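# Carry tube rack through self-closing door to desk

## Task

Move the tube rack from the counter, through the door that swings shut by itself, onto the desk. Success needs: the rack standing upright on the desk, each tube seated all the way down in its hole, and the door closed when finished. Neither the rack nor any tube may ever touch the floor. One or both robots may be used. Afterwards release the rack and back the robots away. No robot may topple or be left leaning.

## Robot and tools

ROBOTS. Two identical Hello Robot Stretch 4 units, r1 and r2. Each has an omni-wheel base, a mast with a lift, a telescoping arm reaching forward, a three-joint wrist (yaw, pitch, roll) and a two-finger gripper. Each is about 1.6 m tall; the base rim lies within 0.23 m of its origin. Each carries four cameras: <name>_head_camera, <name>_head_left_camera, <name>_head_right_camera and <name>_wrist_camera.

FRAMES. Each robot's base frame sits on the floor below its base centre: x forward, y left, z up. hand_pose (a point between the open fingertips) is given in that frame and may be slightly wrong. The odometry frame is the base frame at the start. Each robot reports in its own frames only, so relative positions of the two robots must come from images, lidar_m or wrist_depth_mm.

execute_actions. Arguments: "actions", a list holding one action or none, and optional "cameras" (list of camera names, or "all"; omitted or null means all, [] means none). An empty actions list only returns state and pictures. The action is an object keyed by "r1" and/or "r2". Per robot you may give "base", "joints", both, plus optional "pace" and "contact_limits"; or "end_of_arm" on its own. Everything in one action starts at once.
- base: exactly one relative offset from where the base last reported itself: {"translate_m": d} straight, forward positive, -2 to 2 m; {"strafe_m": d} sideways, left positive, -2 to 2 m; {"rotate_rad": d} spin in place, counter-clockwise (left) positive, -3.2 to 3.2 rad.
- joints: absolute targets by name. lift_m 0 to 1.2 m; arm_m 0 to 0.55 m; wrist_yaw_rad -1.134 to 4.276 (0 points forward, positive left, 3.14 tucked back, above 3.4 the arm may block it); wrist_pitch_rad -1.117 to 4.259 (0 level, 1.57 pointing down); wrist_roll_rad -1.117 to 4.259 (0 keeps fingers level, positive turns clockwise seen from behind); gripper_m -0.038 to 0.141 m, the fingertip gap (negative squeezes tips together). Out-of-range joint values are clipped and reported; any other bad value or unknown key rejects the whole call.
- pace: "slow", "default", "fast", "max" (base up to 0.1/0.3/0.4/0.6 m/s and 1/2/3/4 rad/s; slower when lift is above 0.2 m).
- contact_limits: {"arm_m": x}, x from 0 (gentlest) to 0.75; default 0.5.
- end_of_arm: "enable_torque" re-powers wrist or gripper motors that shut off.
An action lasts at most 15 s. Parts left out of an action may still chase an earlier target. To unfold the wrist at the start, send lift_m 0.4 with wrist_yaw_rad 0.

wait: {"seconds": 0 to 10}; commands nothing and returns the same state and images.
zoom_image: {"camera": name, "region": [x0, y0, x1, y1]} in pixels of that camera's latest full image, origin top-left, at most 504 by 504.
read_manual: licence texts only.
finished_scene: {"scene": n}; ends the scene irrevocably and reports success. Goal must hold at that moment.

RESULTS. base_status/joint_status: "done" (for the base, wheels turned the commanded amount even if they slid), "off_target" (stopped short, may still push), "contact_stop_at_<key>" (hit something; lift, arm or wheels go slack), "limit_stop_at_<name>" (a built-in limit; own_body means near self-collision, often with pitch below -0.2 and an unusual roll; tilt means lean over 6 degrees, robot goes slack and cannot drive), "time_out", "torque_fault" (wrist motor overloaded and limp until enable_torque). on_its_own lists uncommanded behaviour; its "held at" is a target, not a position. lidar_m: 12 distances in metres, 30-degree sectors, first straight ahead then counter-clockwise (4th left, 7th behind, 10th right); "-" means nothing seen or closer than 0.25 m; sees the other robot, misses glass, thin legs. wrist_depth_mm: 7x7 grid of depths from top left, 100 to 2000 mm. base_odometry counts wheel turns (slip counts as motion); heading -3.142 to 3.142, left positive; a gap above about 0.1 rad between turned_by_wheels and turned_by_imu suggests a bump or slip. base_tilt in degrees (forward, right positive) has a fixed bias up to 1.5. motor_effort in percent, bracket shows the peak; wheel efforts positive mean turning right. Gripper reading and "done" don't prove a grasp; a firm squeeze shows in gripper effort. Camera calibration gives K and T_world_to_cam mapping the carrying robot's base frame into the camera frame.

GRIPPING. Command a gap smaller than the object to grip; smaller pulls it toward the wrist. If fingertips jam on a surface below, raise the lift.

AVOID. Robots pressing or crashing into each other (bases in contact press hard with any further drive); dropping the rack or tubes, especially to the floor; tipping: do not drive or turn with over 1 kg held and arm_m above 0.2, especially at fast paces, and avoid strong pushes or pulls with a high gripper. A level gripper holding more than about 2 kg faults the wrist. When both carry one load, their travel can differ by about 3 cm per metre, straining the hands. Something may occasionally nudge loose objects. Slams, slips and hard pushes lower the result.

Each tool is called after "Emit:" by a JSON object that holds its "fn" and its "kwargs".

## Session

Emit:
{"fn": "execute_actions", "kwargs": {"actions": []}}

Scene clock: 0.00 s.
r1.base_odometry: x=+0.000 y=+0.000 heading=+0.000 (m, m, rad; r1's odometry frame)
r1.turned_by_wheels: +0.000 (rad since the last result)
r1.turned_by_imu: +0.000 (rad since the last result)
r1.base_tilt: forward=-0.1 right=+0.3 (deg)
r1.lidar_m: 1.10 0.84 0.82 0.93 0.74 0.67 0.77 1.21 1.68 1.87 2.34 1.33
r1.base_status: not commanded
r1.joint_positions: lift_m=+0.142 arm_m=-0.002 wrist_yaw_rad=+3.051 wrist_pitch_rad=-0.013 wrist_roll_rad=-0.014 gripper_m=+0.057
r1.joint_status: not commanded
r1.motor_effort: lift_m=+18 arm_m=-1 wrist_yaw_rad=+1 wrist_pitch_rad=-7 wrist_roll_rad=-2 gripper_m=-2 wheel_0=+0 wheel_1=+0 wheel_2=+0 (%)
r1.hand_pose: x=-0.1109 y=+0.1131 z=+0.3242 quat_wxyz=(+0.045, +0.006, -0.007, +0.999) (m; r1's base frame)
r1.wrist_depth_mm: 144 196 1138 917 798 707 640 / - 145 1098 931 820 715 640 / - 135 227 946 820 707 634 / 108 144 249 960 831 715 647 / 143 1308 1182 976 820 732 647 / 1537 1397 1160 931 208 707 647 / 917 946 778 809 778 691 634
r2.base_odometry: x=+0.000 y=+0.000 heading=+0.000 (m, m, rad; r2's odometry frame)
r2.turned_by_wheels: +0.000 (rad since the last result)
r2.turned_by_imu: +0.000 (rad since the last result)
r2.base_tilt: forward=-0.6 right=-0.3 (deg)
r2.lidar_m: 0.82 0.89 0.87 0.90 1.25 1.36 2.41 1.79 1.73 1.09 0.80 0.76
r2.base_status: not commanded
r2.joint_positions: lift_m=+0.205 arm_m=+0.002 wrist_yaw_rad=+3.066 wrist_pitch_rad=+0.001 wrist_roll_rad=-0.003 gripper_m=+0.057
r2.joint_status: not commanded
r2.motor_effort: lift_m=+18 arm_m=-1 wrist_yaw_rad=+0 wrist_pitch_rad=-7 wrist_roll_rad=-1 gripper_m=+0 wheel_0=+0 wheel_1=+0 wheel_2=+0 (%)
r2.hand_pose: x=-0.1078 y=+0.1089 z=+0.3825 quat_wxyz=(+0.038, -0.001, -0.001, +0.999) (m; r2's base frame)
r2.wrist_depth_mm: - 147 - - - - 1983 / - 135 271 - - - 1983 / - 123 172 - - - 1921 / 105 140 211 - - 1576 1983 / 146 1863 - - - 1464 1863 / 1308 1576 1336 1537 200 1308 1336 / 234 1042 931 580 976 891 960
pictures: r1_head_camera, r1_head_left_camera, r1_head_right_camera, r1_wrist_camera, r2_head_camera, r2_head_left_camera, r2_head_right_camera, r2_wrist_camera
Images, in order (width x height): r1_head_camera 420x560, r1_head_left_camera 420x672, r1_head_right_camera 420x672, r1_wrist_camera 616x392, r2_head_camera 420x560, r2_head_left_camera 420x672, r2_head_right_camera 420x672, r2_wrist_camera 616x392.

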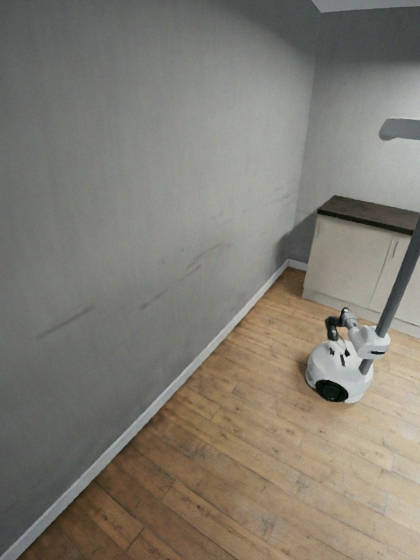

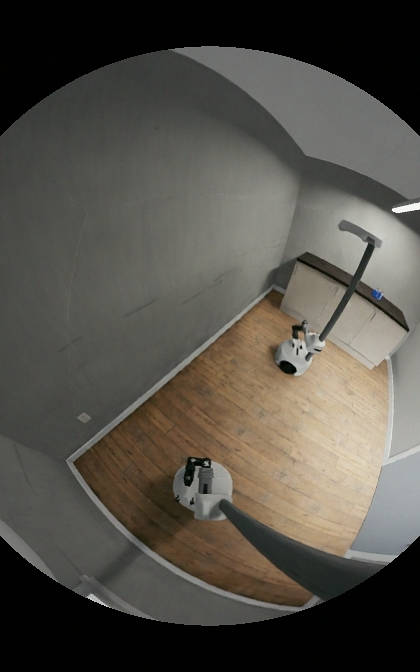

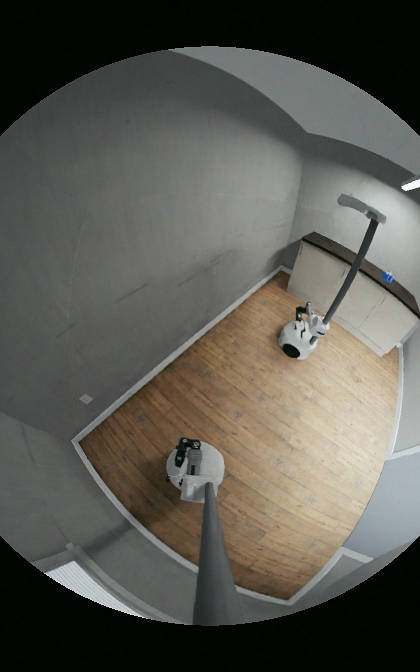

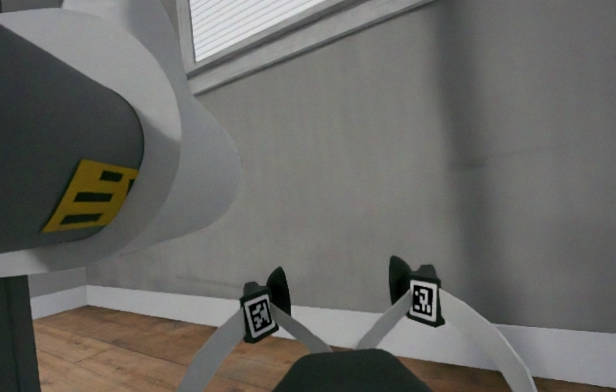

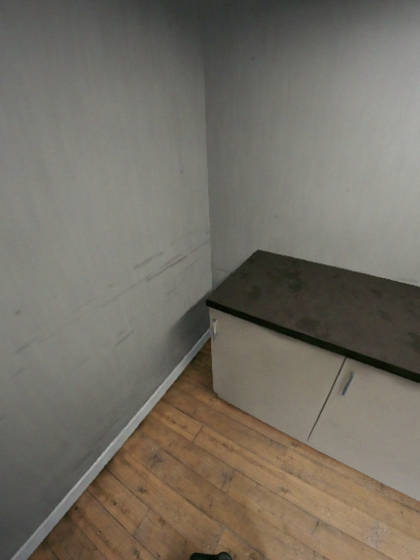

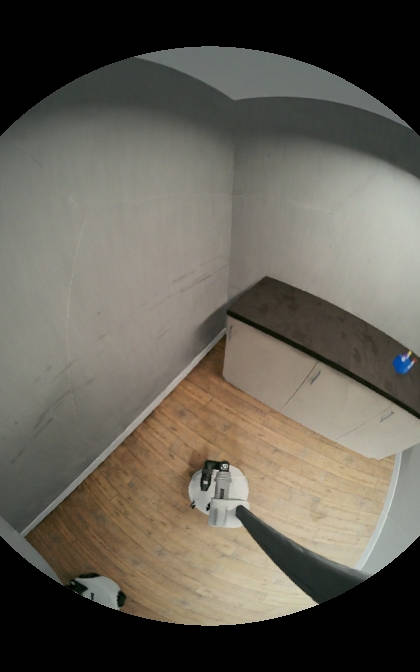

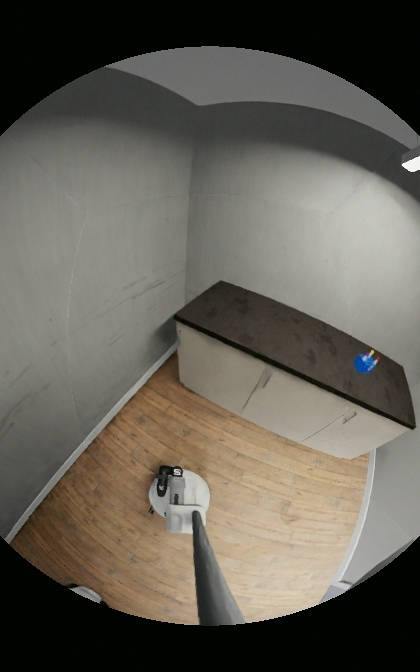

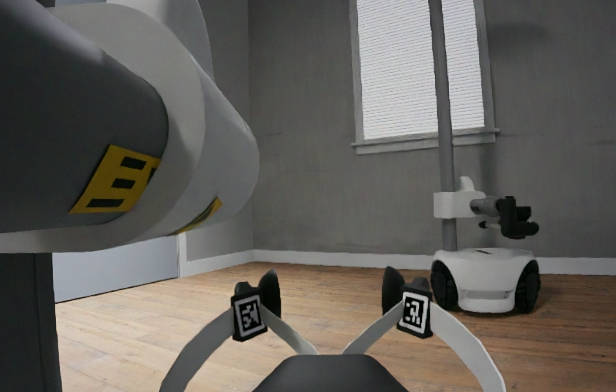

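Emit:
{"fn": "execute_actions", "kwargs": {"actions": [{"r1":{"base":{"rotate_rad":-2.18},"joints":{"lift_m":0.4},"pace":"fast"},"r2":{"base":{"rotate_rad":-0.55},"joints":{"lift_m":0.9,"wrist_yaw_rad":0},"pace":"fast"}}]}}

Scene clock: 3.47 s.
r1.base_odometry: x=+0.000 y=+0.000 heading=-2.180 (m, m, rad; r1's odometry frame)
r1.turned_by_wheels: -2.180 (rad since the last result)
r1.turned_by_imu: -2.151 (rad since the last result)
r1.base_tilt: forward=-0.1 right=+0.3 (deg)
r1.lidar_m: 1.69 1.83 2.44 1.37 1.19 0.86 0.84 0.88 0.73 0.67 0.72 1.01
r1.base_status: done
r1.joint_positions: lift_m=+0.400 arm_m=-0.002 wrist_yaw_rad=+3.051 wrist_pitch_rad=-0.013 wrist_roll_rad=-0.014 gripper_m=+0.057
r1.joint_status: all done
r1.motor_effort: lift_m=+20(20) arm_m=-1(1) wrist_yaw_rad=+0(2) wrist_pitch_rad=-8(7) wrist_roll_rad=-1(1) gripper_m=-7(1) wheel_0=+1(7) wheel_1=-1(8) wheel_2=+0(6) (%)
r1.hand_pose: x=-0.1109 y=+0.1131 z=+0.5819 quat_wxyz=(+0.045, +0.006, -0.007, +0.999) (m; r1's base frame)
r1.wrist_depth_mm: 144 196 991 991 991 1008 1008 / - 144 991 991 991 991 1008 / - 135 226 976 991 976 991 / 108 144 252 991 991 976 991 / 143 991 991 976 991 991 976 / 991 991 976 1008 208 991 976 / 991 976 991 976 976 991 991
r2.base_odometry: x=+0.000 y=+0.000 heading=-0.550 (m, m, rad; r2's odometry frame)
r2.turned_by_wheels: -0.550 (rad since the last result)
r2.turned_by_imu: -0.537 (rad since the last result)
r2.base_tilt: forward=-0.5 right=-0.3 (deg)
r2.lidar_m: 0.76 0.81 0.94 0.86 0.89 1.18 1.35 2.39 1.83 1.73 1.14 0.82
r2.base_status: done
r2.joint_positions: lift_m=+0.900 arm_m=+0.002 wrist_yaw_rad=+0.001 wrist_pitch_rad=+0.001 wrist_roll_rad=-0.003 gripper_m=+0.057
r2.joint_status: all done
r2.motor_effort: lift_m=+21(20) arm_m=-1(1) wrist_yaw_rad=-1(8) wrist_pitch_rad=-7(6) wrist_roll_rad=+0(2) gripper_m=-2(3) wheel_0=+1(6) wheel_1=+1(9) wheel_2=+0(9) (%)
r2.hand_pose: x=+0.4619 y=-0.0873 z=+1.0777 quat_wxyz=(+1.000, -0.001, +0.001, +0.000) (m; r2's base frame)
r2.wrist_depth_mm: 1229 1229 1205 1205 1182 1182 1138 / 1229 1255 1229 1205 1205 1160 1160 / 1229 1229 1182 1205 1182 1182 1138 / 1229 1229 1205 1205 1205 1182 1182 / 1255 1229 1229 1182 1205 1160 1160 / 1160 809 654 778 200 707 676 / 580 574 559 351 535 525 521
pictures: r1_head_camera, r1_head_left_camera, r1_head_right_camera, r1_wrist_camera, r2_head_camera, r2_head_left_camera, r2_head_right_camera, r2_wrist_camera
camera_calibration (this result's frames):
r1_wrist_camera: T_world_to_cam=[[0.0341191, 0.992685, -0.115811, -0.0210327], [-0.0204168, -0.115162, -0.993137, 0.64454], [-0.999209, 0.0362494, 0.0163383, 0.101143], [0, 0, 0, 1]] pos_world=[0.11494, 0.0914389, 0.636028]
r2_wrist_camera: T_world_to_cam=[[0.0686575, -0.996572, -0.0461467, -0.0521918], [0.0371893, 0.0487803, -0.998117, 1.12853], [0.996947, 0.0668121, 0.040411, -0.273632], [0, 0, 0, 1]] pos_world=[0.234411, -0.0887808, 1.13505]
Images, in order (width x height): r1_head_camera 420x560, r1_head_left_camera 420x672, r1_head_right_camera 420x672, r1_wrist_camera 616x392, r2_head_camera 420x560, r2_head_left_camera 420x672, r2_head_right_camera 420x672, r2_wrist_camera 616x392.

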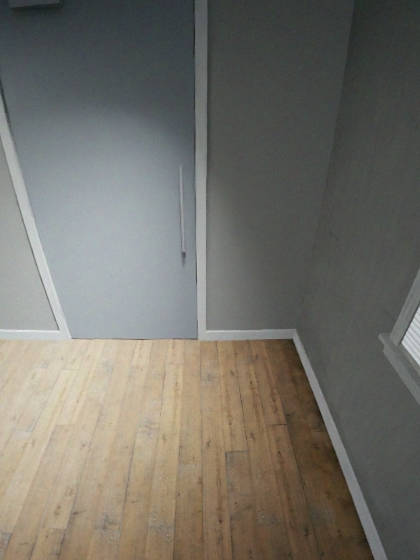

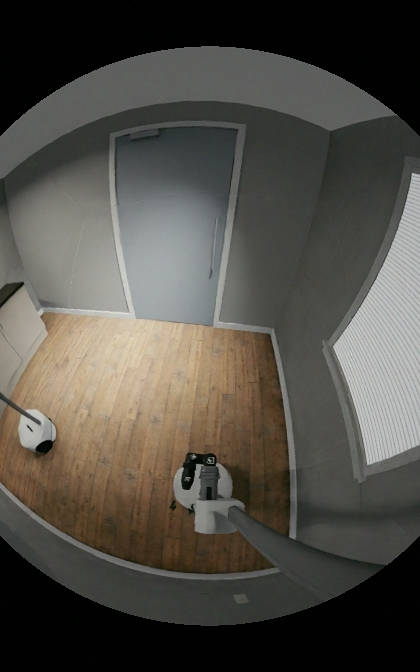

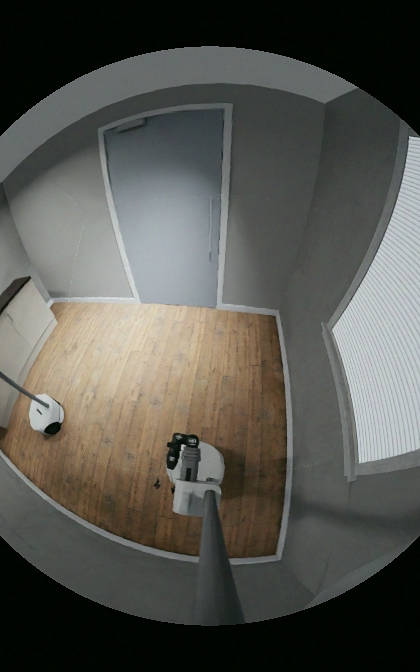

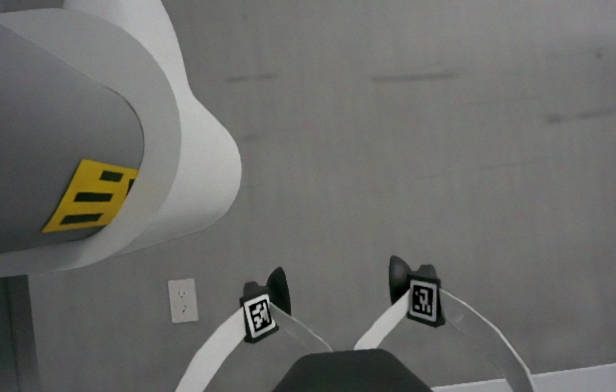

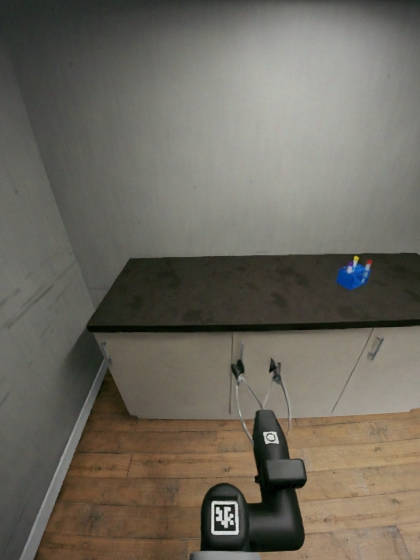

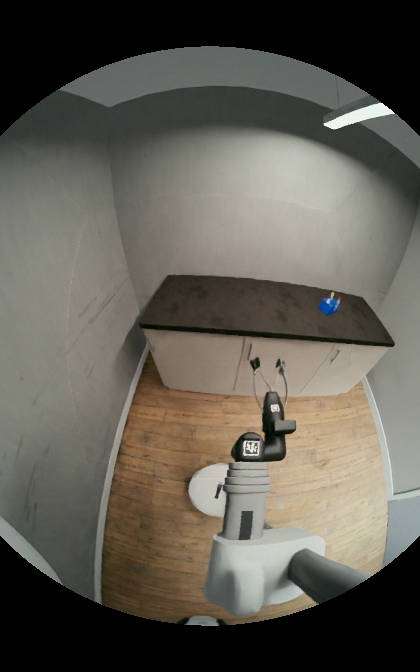

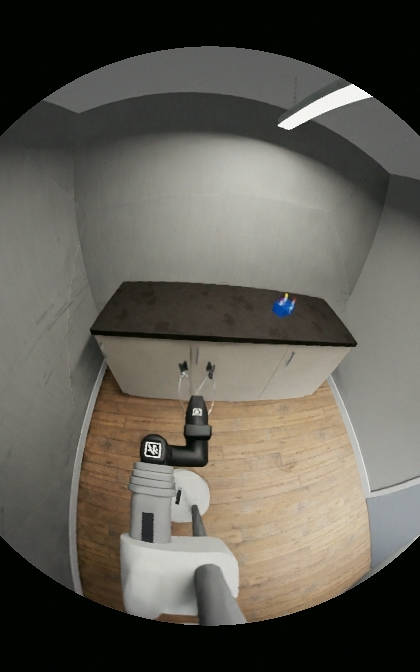

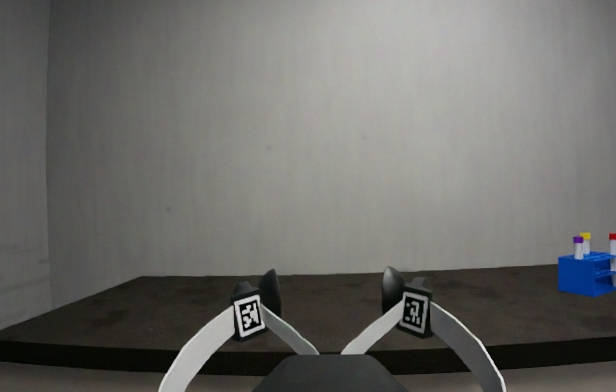

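Emit:
{"fn": "zoom_image", "kwargs": {"camera": "r2_head_camera", "region": [310, 240, 410, 310]}}

Emit:
{"fn": "zoom_image", "kwargs": {"camera": "r1_head_camera", "region": [0, 0, 260, 360]}}

Emit:
{"fn": "zoom_image", "kwargs": {"camera": "r1_head_left_camera", "region": [90, 100, 270, 340]}}

Region (310, 240, 410, 310) of r2_head_camera's 420x560 image, scaled by 5.040, with more detail than that image has; it fills the top 353 rows of this view, and the rest is white.

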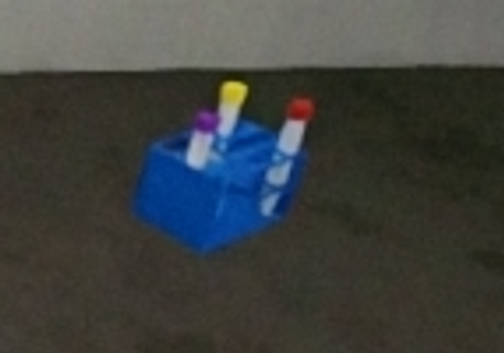

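Region (0, 0, 260, 360) of r1_head_camera's 420x560 image, scaled by 1.400, with more detail than that image has.

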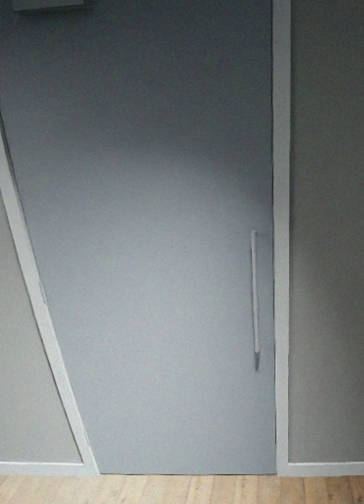

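Region (90, 100, 270, 340) of r1_head_left_camera's 420x672 image, scaled by 2.100, with more detail than that image has; it fills the left 378 columns of this view, and the rest is white.

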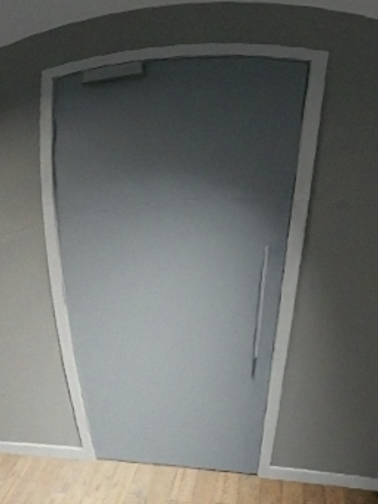

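Emit:
{"fn": "execute_actions", "kwargs": {"actions": [{"r1":{"base":{"translate_m":0.7},"joints":{"lift_m":0.66,"wrist_yaw_rad":0,"wrist_pitch_rad":0,"wrist_roll_rad":0,"gripper_m":0.1},"pace":"fast"},"r2":{"base":{"strafe_m":-0.565},"joints":{"lift_m":1.2,"wrist_pitch_rad":0.6,"gripper_m":0.141},"pace":"fast"}}], "cameras": ["r1_head_camera","r1_wrist_camera","r2_head_camera","r2_wrist_camera"]}}

Scene clock: 16.17 s.
r1.base_odometry: x=-0.400 y=-0.574 heading=-2.180 (m, m, rad; r1's odometry frame)
r1.turned_by_wheels: +0.000 (rad since the last result)
r1.turned_by_imu: +0.001 (rad since the last result)
r1.base_tilt: forward=-0.1 right=+0.3 (deg)
r1.lidar_m: 0.98 1.04 1.53 1.32 2.16 1.63 1.54 1.01 0.74 0.69 0.77 1.04
r1.base_status: done
r1.joint_positions: lift_m=+0.660 arm_m=-0.002 wrist_yaw_rad=+0.001 wrist_pitch_rad=+0.002 wrist_roll_rad=+0.000 gripper_m=+0.100
r1.joint_status: all done
r1.motor_effort: lift_m=+20(23) arm_m=-1(1) wrist_yaw_rad=-1(7) wrist_pitch_rad=-7(6) wrist_roll_rad=-1(3) gripper_m=+0(5) wheel_0=+0(7) wheel_1=-1(7) wheel_2=+2(12) (%)
r1.hand_pose: x=+0.4570 y=-0.0873 z=+0.8375 quat_wxyz=(+1.000, +0.000, +0.001, +0.000) (m; r1's base frame)
r1.wrist_depth_mm: 854 842 820 798 788 778 759 / 866 842 831 798 788 778 759 / 866 854 842 809 798 778 759 / 866 854 831 798 798 788 768 / 878 854 831 809 788 778 768 / 878 866 220 809 798 778 768 / 878 842 831 798 788 798 778
r2.base_odometry: x=-0.295 y=-0.482 heading=-0.550 (m, m, rad; r2's odometry frame)
r2.turned_by_wheels: +0.000 (rad since the last result)
r2.turned_by_imu: +0.003 (rad since the last result)
r2.base_tilt: forward=-0.6 right=-0.3 (deg)
r2.lidar_m: 0.76 0.82 1.11 1.42 1.48 1.96 1.35 1.64 1.24 1.16 1.23 0.82
r2.base_status: done
r2.joint_positions: lift_m=+1.200 arm_m=+0.002 wrist_yaw_rad=+0.000 wrist_pitch_rad=+0.602 wrist_roll_rad=-0.003 gripper_m=+0.141
r2.joint_status: all done
r2.motor_effort: lift_m=+21(25) arm_m=-2(1) wrist_yaw_rad=-1(1) wrist_pitch_rad=-6(6) wrist_roll_rad=-2(0) gripper_m=+1(3) wheel_0=-1(8) wheel_1=+0(9) wheel_2=+1(1) (%)
r2.hand_pose: x=+0.4112 y=-0.0874 z=+1.2146 quat_wxyz=(+0.955, -0.001, +0.296, +0.001) (m; r2's base frame)
r2.wrist_depth_mm: 1118 1098 1138 1118 1098 1098 1098 / 1205 1205 1205 1182 1182 1160 1160 / 1281 1205 1160 1098 1060 1060 1255 / 946 904 878 854 842 820 788 / 778 768 741 732 715 715 707 / 891 854 220 820 788 196 809 / 1025 991 976 146 917 917 891
pictures: r1_head_camera, r1_wrist_camera, r2_head_camera, r2_wrist_camera
camera_calibration (this result's frames):
r1_wrist_camera: T_world_to_cam=[[0.0543978, -0.990003, -0.130132, 0.0178103], [-0.00540617, 0.130031, -0.991495, 0.900032], [0.998505, 0.0546387, 0.00172127, -0.227385], [0, 0, 0, 1]] pos_world=[0.230942, -0.0869757, 0.895087]
r2_wrist_camera: T_world_to_cam=[[0.0304208, -0.996599, -0.0765774, 0.0102007], [-0.533302, 0.0486135, -0.844527, 1.31506], [0.845378, 0.0665301, -0.530009, 0.526465], [0, 0, 0, 1]] pos_world=[0.255953, -0.0887896, 1.39042]
Images, in order (width x height): r1_head_camera 420x560, r1_wrist_camera 616x392, r2_head_camera 420x560, r2_wrist_camera 616x392.

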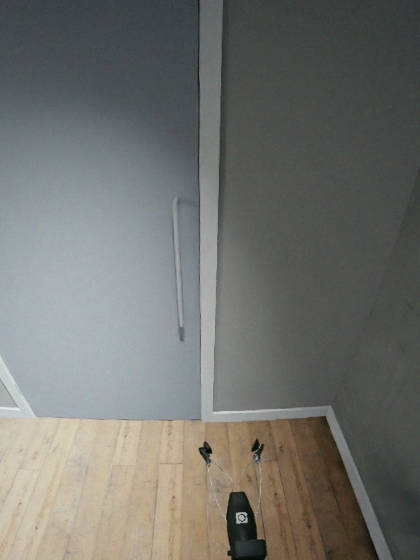

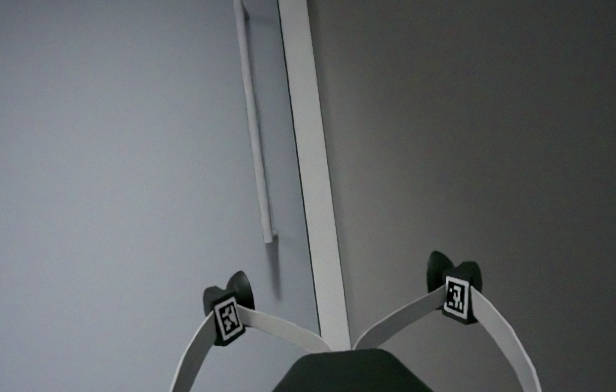

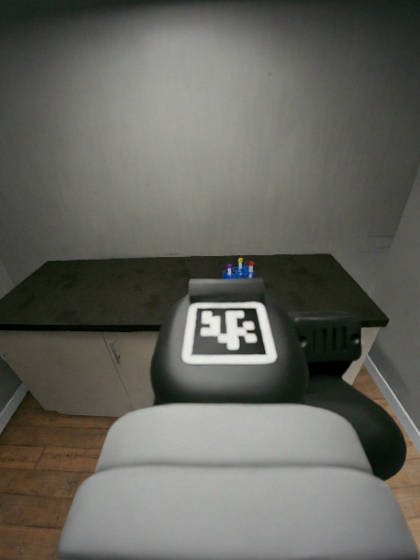

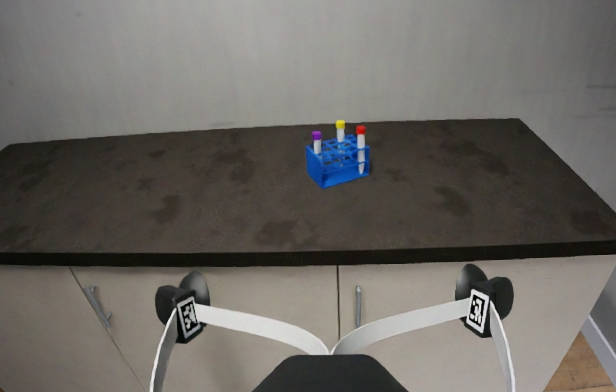

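Emit:
{"fn": "execute_actions", "kwargs": {"actions": [{"r1":{"base":{"strafe_m":0.11},"joints":{"lift_m":0.74,"arm_m":0.35},"pace":"fast"},"r2":{"base":{"translate_m":0.43},"joints":{"wrist_pitch_rad":1.57,"wrist_roll_rad":1.1,"arm_m":0.33},"pace":"fast"}}], "cameras": ["r1_head_camera","r1_wrist_camera","r2_head_right_camera","r2_wrist_camera"]}}

Scene clock: 19.90 s.
r1.base_odometry: x=-0.310 y=-0.637 heading=-2.180 (m, m, rad; r1's odometry frame)
r1.turned_by_wheels: +0.000 (rad since the last result)
r1.turned_by_imu: +0.001 (rad since the last result)
r1.base_tilt: forward=-0.1 right=+0.3 (deg)
r1.lidar_m: 0.97 1.06 1.52 1.64 2.16 1.59 1.55 1.22 0.83 0.82 0.90 1.05
r1.base_status: done
r1.joint_positions: lift_m=+0.740 arm_m=+0.349 wrist_yaw_rad=+0.000 wrist_pitch_rad=+0.002 wrist_roll_rad=+0.000 gripper_m=+0.100
r1.joint_status: all done
r1.motor_effort: lift_m=+20(23) arm_m=+4(6) wrist_yaw_rad=-1(2) wrist_pitch_rad=-8(7) wrist_roll_rad=-1(1) gripper_m=-1(2) wheel_0=+0(9) wheel_1=+0(9) wheel_2=+1(1) (%)
r1.hand_pose: x=+0.8087 y=-0.0874 z=+0.9175 quat_wxyz=(+1.000, +0.000, +0.001, +0.000) (m; r1's base frame)
r1.wrist_depth_mm: 496 484 466 455 439 442 436 / 492 480 469 455 442 439 436 / 496 484 477 462 439 445 436 / 496 480 480 462 442 445 433 / 496 484 480 469 442 445 442 / 500 488 219 462 439 442 439 / 500 492 477 466 442 449 445
r2.base_odometry: x=+0.071 y=-0.706 heading=-0.550 (m, m, rad; r2's odometry frame)
r2.turned_by_wheels: +0.000 (rad since the last result)
r2.turned_by_imu: -0.002 (rad since the last result)
r2.base_tilt: forward=-0.6 right=-0.3 (deg)
r2.lidar_m: 0.34 0.37 0.51 1.43 1.51 2.01 1.65 1.71 1.22 1.14 0.53 0.37
r2.base_status: done
r2.joint_positions: lift_m=+1.200 arm_m=+0.329 wrist_yaw_rad=+0.000 wrist_pitch_rad=+1.570 wrist_roll_rad=+1.100 gripper_m=+0.141
r2.joint_status: all done
r2.motor_effort: lift_m=+20(20) arm_m=+5(4) wrist_yaw_rad=-2(1) wrist_pitch_rad=+0(9) wrist_roll_rad=+0(4) gripper_m=+0(1) wheel_0=+1(5) wheel_1=+1(5) wheel_2=+2(9) (%)
r2.hand_pose: x=+0.5004 y=-0.0874 z=+1.0893 quat_wxyz=(+0.603, +0.370, +0.603, -0.369) (m; r2's base frame)
r2.wrist_depth_mm: 424 421 413 404 402 394 389 / 427 418 413 404 402 394 1255 / 421 421 387 407 399 399 1255 / 421 415 407 407 402 397 1281 / 424 418 370 404 397 1060 1229 / 418 415 220 402 397 195 1229 / 421 413 407 146 397 1060 1229
pictures: r1_head_camera, r1_wrist_camera, r2_head_right_camera, r2_wrist_camera
camera_calibration (this result's frames):
r1_wrist_camera: T_world_to_cam=[[0.0540154, -0.990008, -0.130254, 0.00939996], [-0.00548962, 0.130148, -0.991479, 0.981304], [0.998525, 0.0542702, 0.00159522, -0.578647], [0, 0, 0, 1]] pos_world=[0.582673, -0.0870054, 0.97509]
r2_wrist_camera: T_world_to_cam=[[-0.909883, -0.409053, -0.0691962, 0.511685], [-0.407281, 0.912484, -0.0386745, 0.391483], [0.0789603, -0.00700699, -0.996853, 1.27033], [0, 0, 0, 1]] pos_world=[0.524712, -0.139014, 1.31688]
Images, in order (width x height): r1_head_camera 420x560, r1_wrist_camera 616x392, r2_head_right_camera 420x672, r2_wrist_camera 616x392.

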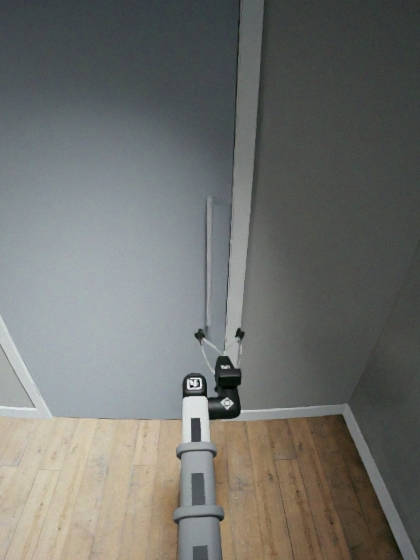

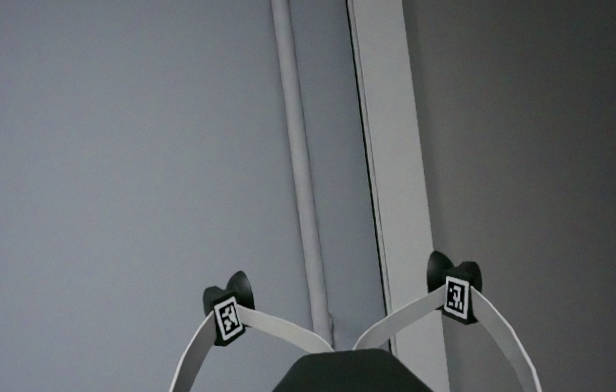

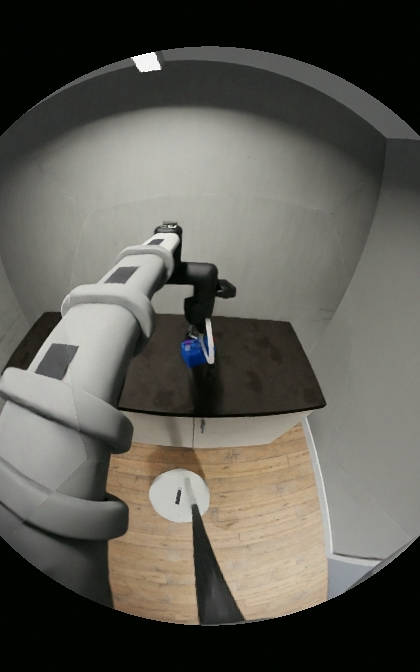

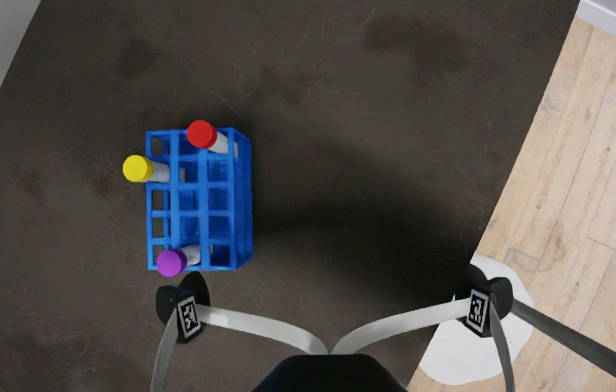

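Emit:
{"fn": "execute_actions", "kwargs": {"actions": [{"r1":{"base":{"strafe_m":0.027},"joints":{"arm_m":0.515},"contact_limits":{"arm_m":0.2}},"r2":{"joints":{"arm_m":0.468}}}], "cameras": ["r1_head_camera","r1_wrist_camera","r2_wrist_camera"]}}

Scene clock: 22.93 s.
r1.base_odometry: x=-0.288 y=-0.653 heading=-2.180 (m, m, rad; r1's odometry frame)
r1.turned_by_wheels: +0.000 (rad since the last result)
r1.turned_by_imu: +0.001 (rad since the last result)
r1.base_tilt: forward=-0.1 right=+0.4 (deg)
r1.lidar_m: 1.00 1.06 1.54 1.60 2.14 1.63 1.54 1.25 0.85 0.84 0.93 1.07
r1.base_status: done
r1.joint_positions: lift_m=+0.740 arm_m=+0.514 wrist_yaw_rad=+0.000 wrist_pitch_rad=+0.002 wrist_roll_rad=+0.000 gripper_m=+0.100
r1.joint_status: all done
r1.motor_effort: lift_m=+20(20) arm_m=+4(4) wrist_yaw_rad=+0(1) wrist_pitch_rad=-8(8) wrist_roll_rad=-1(1) gripper_m=-2(0) wheel_0=+0(11) wheel_1=-1(8) wheel_2=+0(0) (%)
r1.contact_limits: arm_m 0.2
r1.hand_pose: x=+0.9737 y=-0.0874 z=+0.9175 quat_wxyz=(+1.000, +0.000, +0.001, +0.000) (m; r1's base frame)
r1.wrist_depth_mm: 317 309 303 293 290 273 279 / 317 309 304 296 291 273 279 / 320 310 306 297 293 273 282 / 322 314 306 301 294 273 281 / 322 314 307 301 297 274 283 / 322 314 219 301 294 272 283 / 324 314 307 300 294 277 283
r2.base_odometry: x=+0.071 y=-0.706 heading=-0.550 (m, m, rad; r2's odometry frame)
r2.turned_by_wheels: +0.000 (rad since the last result)
r2.turned_by_imu: +0.001 (rad since the last result)
r2.base_tilt: forward=-0.6 right=-0.3 (deg)
r2.lidar_m: 0.34 0.35 0.50 1.45 1.48 2.00 1.63 1.72 1.21 1.15 0.51 0.35
r2.base_status: not commanded
r2.joint_positions: lift_m=+1.200 arm_m=+0.467 wrist_yaw_rad=+0.000 wrist_pitch_rad=+1.570 wrist_roll_rad=+1.100 gripper_m=+0.141
r2.joint_status: all done
r2.motor_effort: lift_m=+21(20) arm_m=+5(5) wrist_yaw_rad=+1(1) wrist_pitch_rad=+0(0) wrist_roll_rad=+2(2) gripper_m=+0(1) wheel_0=+1(1) wheel_1=+1(1) wheel_2=+2(2) (%)
r2.hand_pose: x=+0.6383 y=-0.0874 z=+1.0893 quat_wxyz=(+0.603, +0.370, +0.603, -0.369) (m; r2's base frame)
r2.wrist_depth_mm: 410 421 413 407 399 394 389 / 436 418 410 404 399 397 392 / 459 415 410 407 399 394 387 / 421 413 413 404 399 394 389 / 424 413 407 327 397 392 387 / 418 413 221 329 377 196 387 / 415 413 407 146 397 392 387
pictures: r1_head_camera, r1_wrist_camera, r2_wrist_camera
camera_calibration (this result's frames):
r1_wrist_camera: T_world_to_cam=[[0.053925, -0.990013, -0.130254, 0.000551337], [-0.00548309, 0.130148, -0.991479, 0.982205], [0.99853, 0.0541797, 0.00158991, -0.743371], [0, 0, 0, 1]] pos_world=[0.747634, -0.087011, 0.97509]
r2_wrist_camera: T_world_to_cam=[[-0.909934, -0.408966, -0.0690462, 0.637034], [-0.4072, 0.912523, -0.0386074, 0.447525], [0.0787953, -0.00701457, -0.996866, 1.25956], [0, 0, 0, 1]] pos_world=[0.662644, -0.139017, 1.31687]
Images, in order (width x height): r1_head_camera 420x560, r1_wrist_camera 616x392, r2_wrist_camera 616x392.

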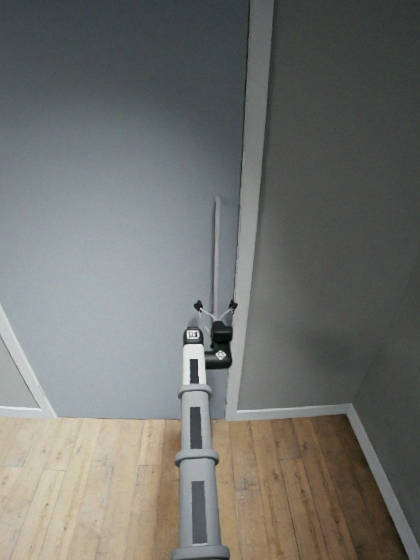

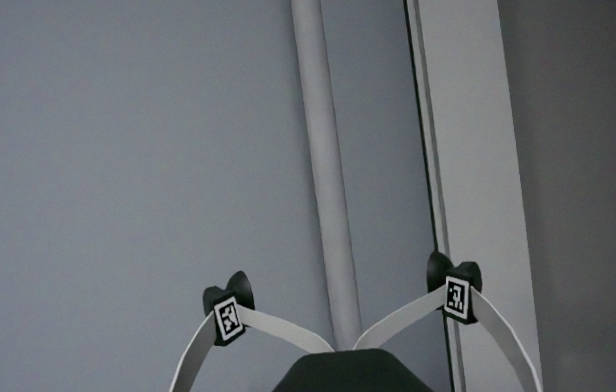

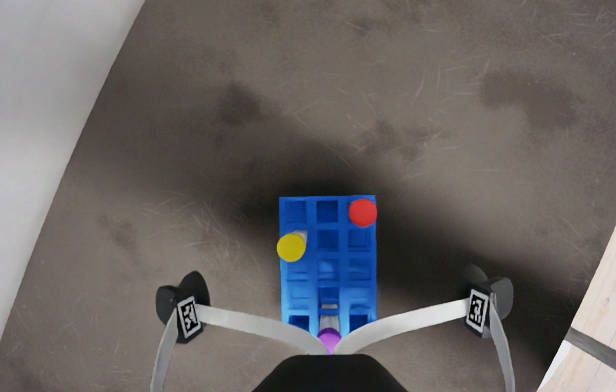

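Emit:
{"fn": "execute_actions", "kwargs": {"actions": [{"r1":{"joints":{"arm_m":0.535,"gripper_m":0.03},"contact_limits":{"arm_m":0.2}},"r2":{"joints":{"arm_m":0.472,"lift_m":1.10,"gripper_m":0.12}}}], "cameras": ["r1_head_camera","r1_wrist_camera","r2_wrist_camera","r2_head_right_camera"]}}

Scene clock: 26.97 s.
r1.base_odometry: x=-0.288 y=-0.653 heading=-2.180 (m, m, rad; r1's odometry frame)
r1.turned_by_wheels: +0.000 (rad since the last result)
r1.turned_by_imu: +0.001 (rad since the last result)
r1.base_tilt: forward=-0.1 right=+0.4 (deg)
r1.lidar_m: 0.97 1.08 1.53 1.60 2.13 1.60 1.55 1.22 0.87 0.82 0.94 1.05
r1.base_status: not commanded
r1.joint_positions: lift_m=+0.740 arm_m=+0.534 wrist_yaw_rad=+0.000 wrist_pitch_rad=+0.002 wrist_roll_rad=+0.000 gripper_m=+0.030
r1.joint_status: all done
r1.motor_effort: lift_m=+20(20) arm_m=+4(4) wrist_yaw_rad=+0(1) wrist_pitch_rad=-7(7) wrist_roll_rad=-1(0) gripper_m=-4(2) wheel_0=+0(0) wheel_1=-1(1) wheel_2=+0(0) (%)
r1.contact_limits: arm_m 0.2
r1.hand_pose: x=+0.9937 y=-0.0874 z=+0.9175 quat_wxyz=(+1.000, +0.000, +0.001, +0.000) (m; r1's base frame)
r1.wrist_depth_mm: 294 290 282 274 271 252 259 / 296 290 285 276 272 253 260 / 296 290 285 277 272 254 263 / 297 293 285 279 274 254 262 / 300 291 286 281 273 255 263 / 300 296 287 210 190 254 258 / 303 296 286 282 276 256 259
r2.base_odometry: x=+0.071 y=-0.706 heading=-0.550 (m, m, rad; r2's odometry frame)
r2.turned_by_wheels: +0.000 (rad since the last result)
r2.turned_by_imu: +0.001 (rad since the last result)
r2.base_tilt: forward=-0.5 right=-0.3 (deg)
r2.lidar_m: 0.34 0.35 0.50 1.44 1.49 2.02 1.62 1.72 1.22 1.15 0.52 0.36
r2.base_status: not commanded
r2.joint_positions: lift_m=+1.100 arm_m=+0.471 wrist_yaw_rad=+0.000 wrist_pitch_rad=+1.570 wrist_roll_rad=+1.100 gripper_m=+0.120
r2.joint_status: all done
r2.motor_effort: lift_m=+15(20) arm_m=+5(5) wrist_yaw_rad=+2(1) wrist_pitch_rad=+0(1) wrist_roll_rad=+0(1) gripper_m=-1(0) wheel_0=+1(1) wheel_1=+1(1) wheel_2=+2(2) (%)
r2.hand_pose: x=+0.6423 y=-0.0874 z=+0.9900 quat_wxyz=(+0.603, +0.370, +0.603, -0.369) (m; r2's base frame)
r2.wrist_depth_mm: 320 317 312 307 301 297 296 / 322 314 312 307 301 298 294 / 319 315 310 304 300 297 293 / 319 314 309 303 300 297 293 / 317 314 309 230 298 297 293 / 317 314 211 229 226 211 293 / 317 312 309 151 294 296 291
pictures: r1_head_camera, r1_wrist_camera, r2_head_right_camera, r2_wrist_camera
camera_calibration (this result's frames):
r1_wrist_camera: T_world_to_cam=[[0.0539026, -0.990014, -0.130254, -0.000511386], [-0.00548001, 0.130148, -0.991479, 0.982313], [0.998531, 0.0541571, 0.00159005, -0.763339], [0, 0, 0, 1]] pos_world=[0.767629, -0.0870124, 0.97509]
r2_wrist_camera: T_world_to_cam=[[-0.909934, -0.408966, -0.0690419, 0.633836], [-0.4072, 0.912523, -0.0386054, 0.445328], [0.0787906, -0.00701456, -0.996867, 1.16018], [0, 0, 0, 1]] pos_world=[0.666675, -0.139017, 1.2175]
Images, in order (width x height): r1_head_camera 420x560, r1_wrist_camera 616x392, r2_head_right_camera 420x672, r2_wrist_camera 616x392.

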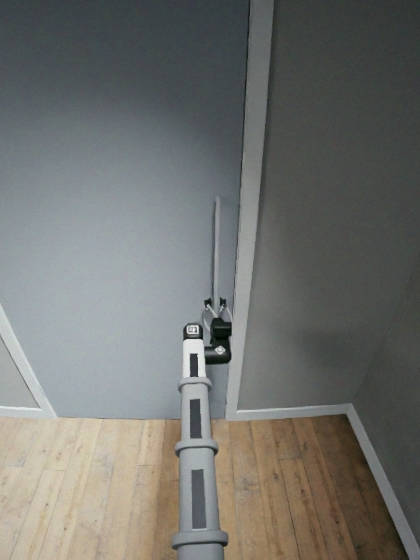

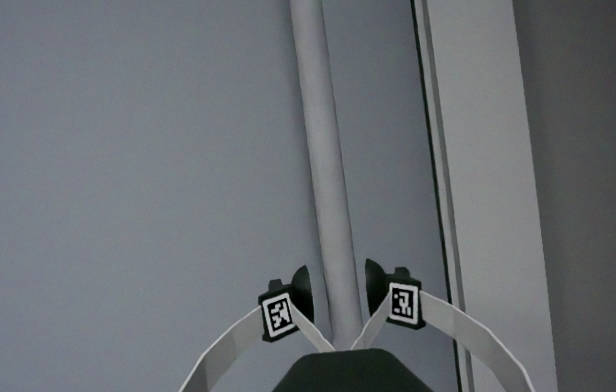

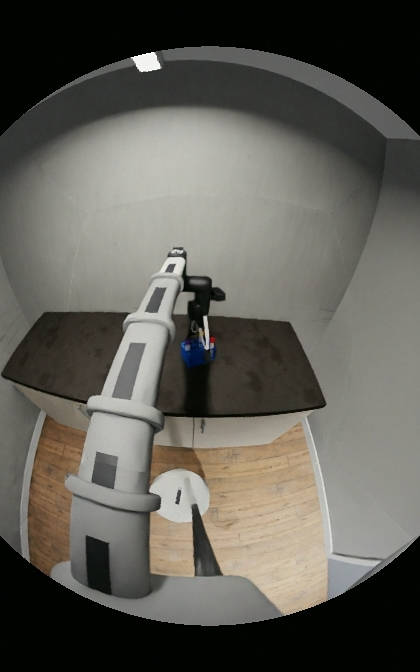

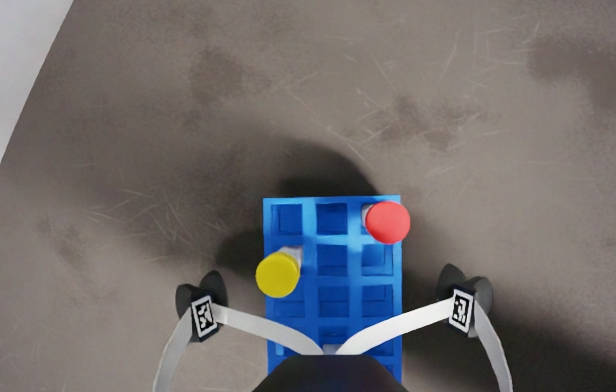

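Emit:
{"fn": "execute_actions", "kwargs": {"actions": [{"r1":{"joints":{"gripper_m":-0.03}},"r2":{"base":{"strafe_m":0.008},"joints":{"arm_m":0.468,"lift_m":1.082,"gripper_m":0.10}}}], "cameras": ["r1_head_camera","r1_wrist_camera","r2_wrist_camera"]}}

Scene clock: 28.87 s.
r1.base_odometry: x=-0.288 y=-0.653 heading=-2.180 (m, m, rad; r1's odometry frame)
r1.turned_by_wheels: +0.000 (rad since the last result)
r1.turned_by_imu: +0.000 (rad since the last result)
r1.base_tilt: forward=+0.0 right=+0.3 (deg)
r1.lidar_m: 0.97 1.05 1.53 1.62 2.17 1.61 1.54 1.23 0.87 0.84 0.93 1.05
r1.base_status: not commanded
r1.joint_positions: lift_m=+0.740 arm_m=+0.535 wrist_yaw_rad=+0.005 wrist_pitch_rad=+0.002 wrist_roll_rad=+0.000 gripper_m=-0.029
r1.joint_status: all done
r1.on_its_own: wrist_yaw_rad is at rest, and its effort (-15) is outside its rest range (-13 to +13)
r1.motor_effort: lift_m=+20(20) arm_m=-2(4) wrist_yaw_rad=-15(14) wrist_pitch_rad=-7(8) wrist_roll_rad=-1(0) gripper_m=-29(30) wheel_0=-4(4) wheel_1=-1(1) wheel_2=+4(4) (%)
r1.hand_pose: x=+0.9952 y=-0.0861 z=+0.9174 quat_wxyz=(+1.000, +0.000, +0.001, +0.002) (m; r1's base frame)
r1.wrist_depth_mm: 294 287 279 271 270 250 257 / 294 287 281 273 270 250 259 / 296 289 282 273 272 251 258 / 297 290 285 278 271 252 259 / 300 291 283 278 272 253 259 / 298 291 286 206 181 251 255 / 300 293 283 278 272 254 262
r2.base_odometry: x=+0.076 y=-0.700 heading=-0.550 (m, m, rad; r2's odometry frame)
r2.turned_by_wheels: +0.000 (rad since the last result)
r2.turned_by_imu: +0.000 (rad since the last result)
r2.base_tilt: forward=-0.6 right=-0.3 (deg)
r2.lidar_m: 0.34 0.37 0.51 1.43 1.49 1.99 1.63 1.74 1.23 1.16 0.52 0.35
r2.base_status: done
r2.joint_positions: lift_m=+1.082 arm_m=+0.469 wrist_yaw_rad=+0.000 wrist_pitch_rad=+1.570 wrist_roll_rad=+1.100 gripper_m=+0.100
r2.joint_status: all done
r2.motor_effort: lift_m=+15(20) arm_m=-5(6) wrist_yaw_rad=+2(2) wrist_pitch_rad=-1(1) wrist_roll_rad=+1(0) gripper_m=-3(2) wheel_0=+0(7) wheel_1=-1(8) wheel_2=+0(1) (%)
r2.hand_pose: x=+0.6400 y=-0.0874 z=+0.9720 quat_wxyz=(+0.603, +0.370, +0.603, -0.369) (m; r2's base frame)
r2.wrist_depth_mm: 303 297 293 287 283 281 277 / 301 298 293 287 283 279 277 / 301 297 293 287 283 279 277 / 298 296 290 282 209 278 277 / 298 296 290 210 242 279 276 / 298 296 217 245 208 277 274 / 298 294 289 153 235 276 274
pictures: r1_head_camera, r1_wrist_camera, r2_wrist_camera
camera_calibration (this result's frames):
r1_wrist_camera: T_world_to_cam=[[0.0584123, -0.989758, -0.130258, -0.00375264], [-0.00614279, 0.130122, -0.991479, 0.982787], [0.998274, 0.0587147, 0.00152083, -0.764198], [0, 0, 0, 1]] pos_world=[0.769135, -0.0867264, 0.975086]
r2_wrist_camera: T_world_to_cam=[[-0.909935, -0.408967, -0.0690315, 0.630501], [-0.407201, 0.912522, -0.0386008, 0.443698], [0.0787793, -0.0070145, -0.996867, 1.14242], [0, 0, 0, 1]] pos_world=[0.664391, -0.139017, 1.19949]
Images, in order (width x height): r1_head_camera 420x560, r1_wrist_camera 616x392, r2_wrist_camera 616x392.

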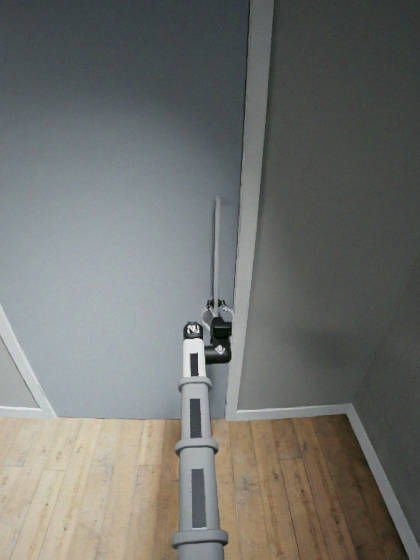

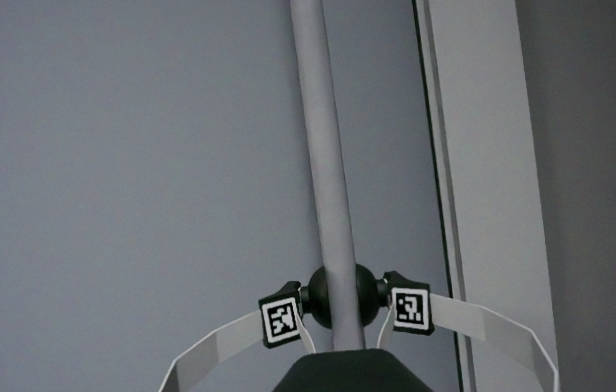

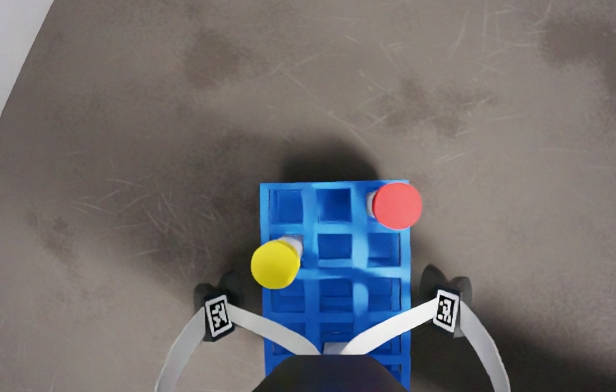

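Emit:
{"fn": "execute_actions", "kwargs": {"actions": [{"r1":{"base":{"translate_m":-0.06},"joints":{"wrist_yaw_rad":0.02},"pace":"slow"},"r2":{"joints":{"gripper_m":0.04}}}], "cameras": ["r1_head_camera","r1_wrist_camera","r2_wrist_camera","r2_head_right_camera"]}}

Scene clock: 32.73 s.
r1.base_odometry: x=-0.254 y=-0.604 heading=-2.180 (m, m, rad; r1's odometry frame)
r1.turned_by_wheels: +0.000 (rad since the last result)
r1.turned_by_imu: +0.001 (rad since the last result)
r1.base_tilt: forward=+0.0 right=+0.3 (deg)
r1.lidar_m: 1.01 1.14 1.61 1.59 2.10 1.55 1.49 1.24 0.88 0.81 0.93 1.11
r1.base_status: done
r1.joint_positions: lift_m=+0.740 arm_m=+0.535 wrist_yaw_rad=+0.019 wrist_pitch_rad=+0.002 wrist_roll_rad=+0.000 gripper_m=-0.030
r1.joint_status: all done
r1.motor_effort: lift_m=+20(20) arm_m=-1(3) wrist_yaw_rad=+1(11) wrist_pitch_rad=-7(8) wrist_roll_rad=-1(1) gripper_m=-18(32) wheel_0=-3(15) wheel_1=-3(11) wheel_2=+2(9) (%)
r1.hand_pose: x=+0.9963 y=-0.0818 z=+0.9174 quat_wxyz=(+1.000, +0.000, +0.001, +0.010) (m; r1's base frame)
r1.wrist_depth_mm: 359 351 342 330 325 309 310 / 364 353 343 332 327 307 310 / 364 351 345 336 329 307 312 / 366 357 347 338 329 307 314 / 368 359 347 340 330 309 314 / 368 357 347 198 180 307 315 / 370 362 349 340 329 309 315
r2.base_odometry: x=+0.076 y=-0.700 heading=-0.550 (m, m, rad; r2's odometry frame)
r2.turned_by_wheels: +0.000 (rad since the last result)
r2.turned_by_imu: +0.001 (rad since the last result)
r2.base_tilt: forward=-0.5 right=-0.3 (deg)
r2.lidar_m: 0.34 0.35 0.50 1.45 1.49 1.97 1.63 1.73 1.23 1.16 0.51 0.37
r2.base_status: not commanded
r2.joint_positions: lift_m=+1.082 arm_m=+0.469 wrist_yaw_rad=+0.000 wrist_pitch_rad=+1.570 wrist_roll_rad=+1.100 gripper_m=+0.040
r2.joint_status: all done
r2.motor_effort: lift_m=+15(15) arm_m=-5(5) wrist_yaw_rad=+0(0) wrist_pitch_rad=+0(1) wrist_roll_rad=+2(1) gripper_m=-7(11) wheel_0=+0(0) wheel_1=-1(1) wheel_2=+0(0) (%)
r2.hand_pose: x=+0.6400 y=-0.0874 z=+0.9720 quat_wxyz=(+0.603, +0.370, +0.603, -0.369) (m; r2's base frame)
r2.wrist_depth_mm: 303 297 293 289 285 281 277 / 300 296 293 289 285 279 278 / 301 297 290 287 282 278 276 / 300 294 291 282 210 279 276 / 298 296 293 209 279 277 274 / 298 294 216 216 207 277 273 / 298 296 289 208 276 274 276
pictures: r1_head_camera, r1_wrist_camera, r2_head_right_camera, r2_wrist_camera
camera_calibration (this result's frames):
r1_wrist_camera: T_world_to_cam=[[0.0731248, -0.98878, -0.130257, -0.0141334], [-0.00806099, 0.130016, -0.991479, 0.984141], [0.99729, 0.0735517, 0.00153687, -0.763369], [0, 0, 0, 1]] pos_world=[0.770267, -0.0857823, 0.975087]
r2_wrist_camera: T_world_to_cam=[[-0.909953, -0.408917, -0.0690846, 0.630564], [-0.40715, 0.912544, -0.0386245, 0.443688], [0.078837, -0.00701873, -0.996863, 1.14238], [0, 0, 0, 1]] pos_world=[0.664369, -0.139018, 1.19949]
Images, in order (width x height): r1_head_camera 420x560, r1_wrist_camera 616x392, r2_head_right_camera 420x672, r2_wrist_camera 616x392.

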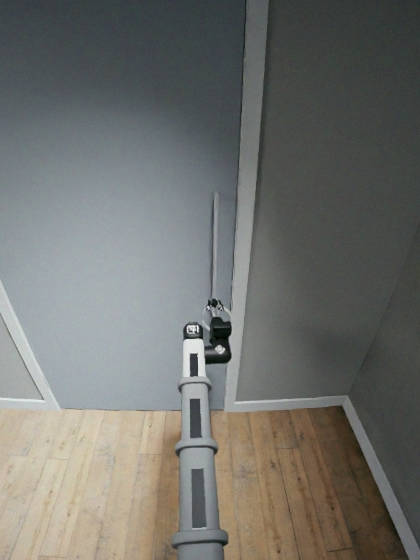

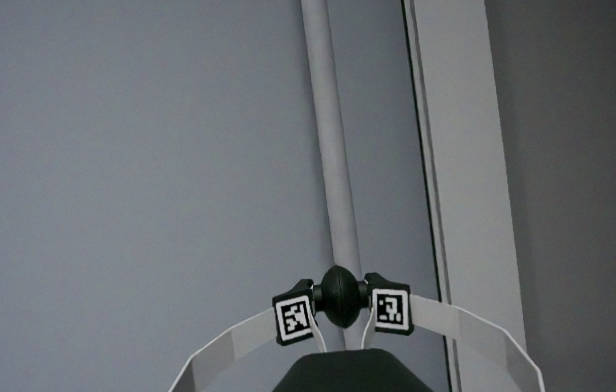

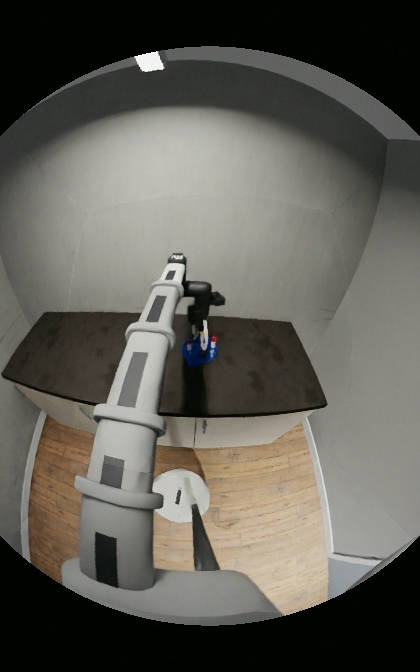

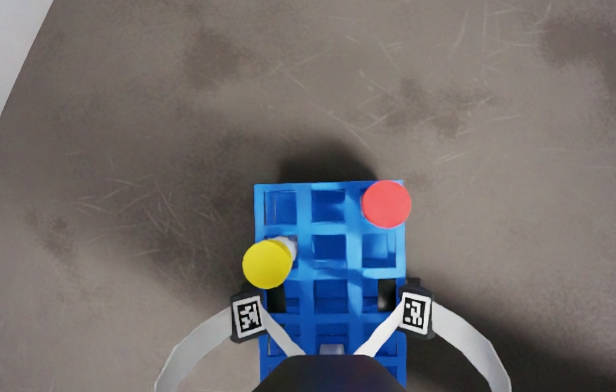

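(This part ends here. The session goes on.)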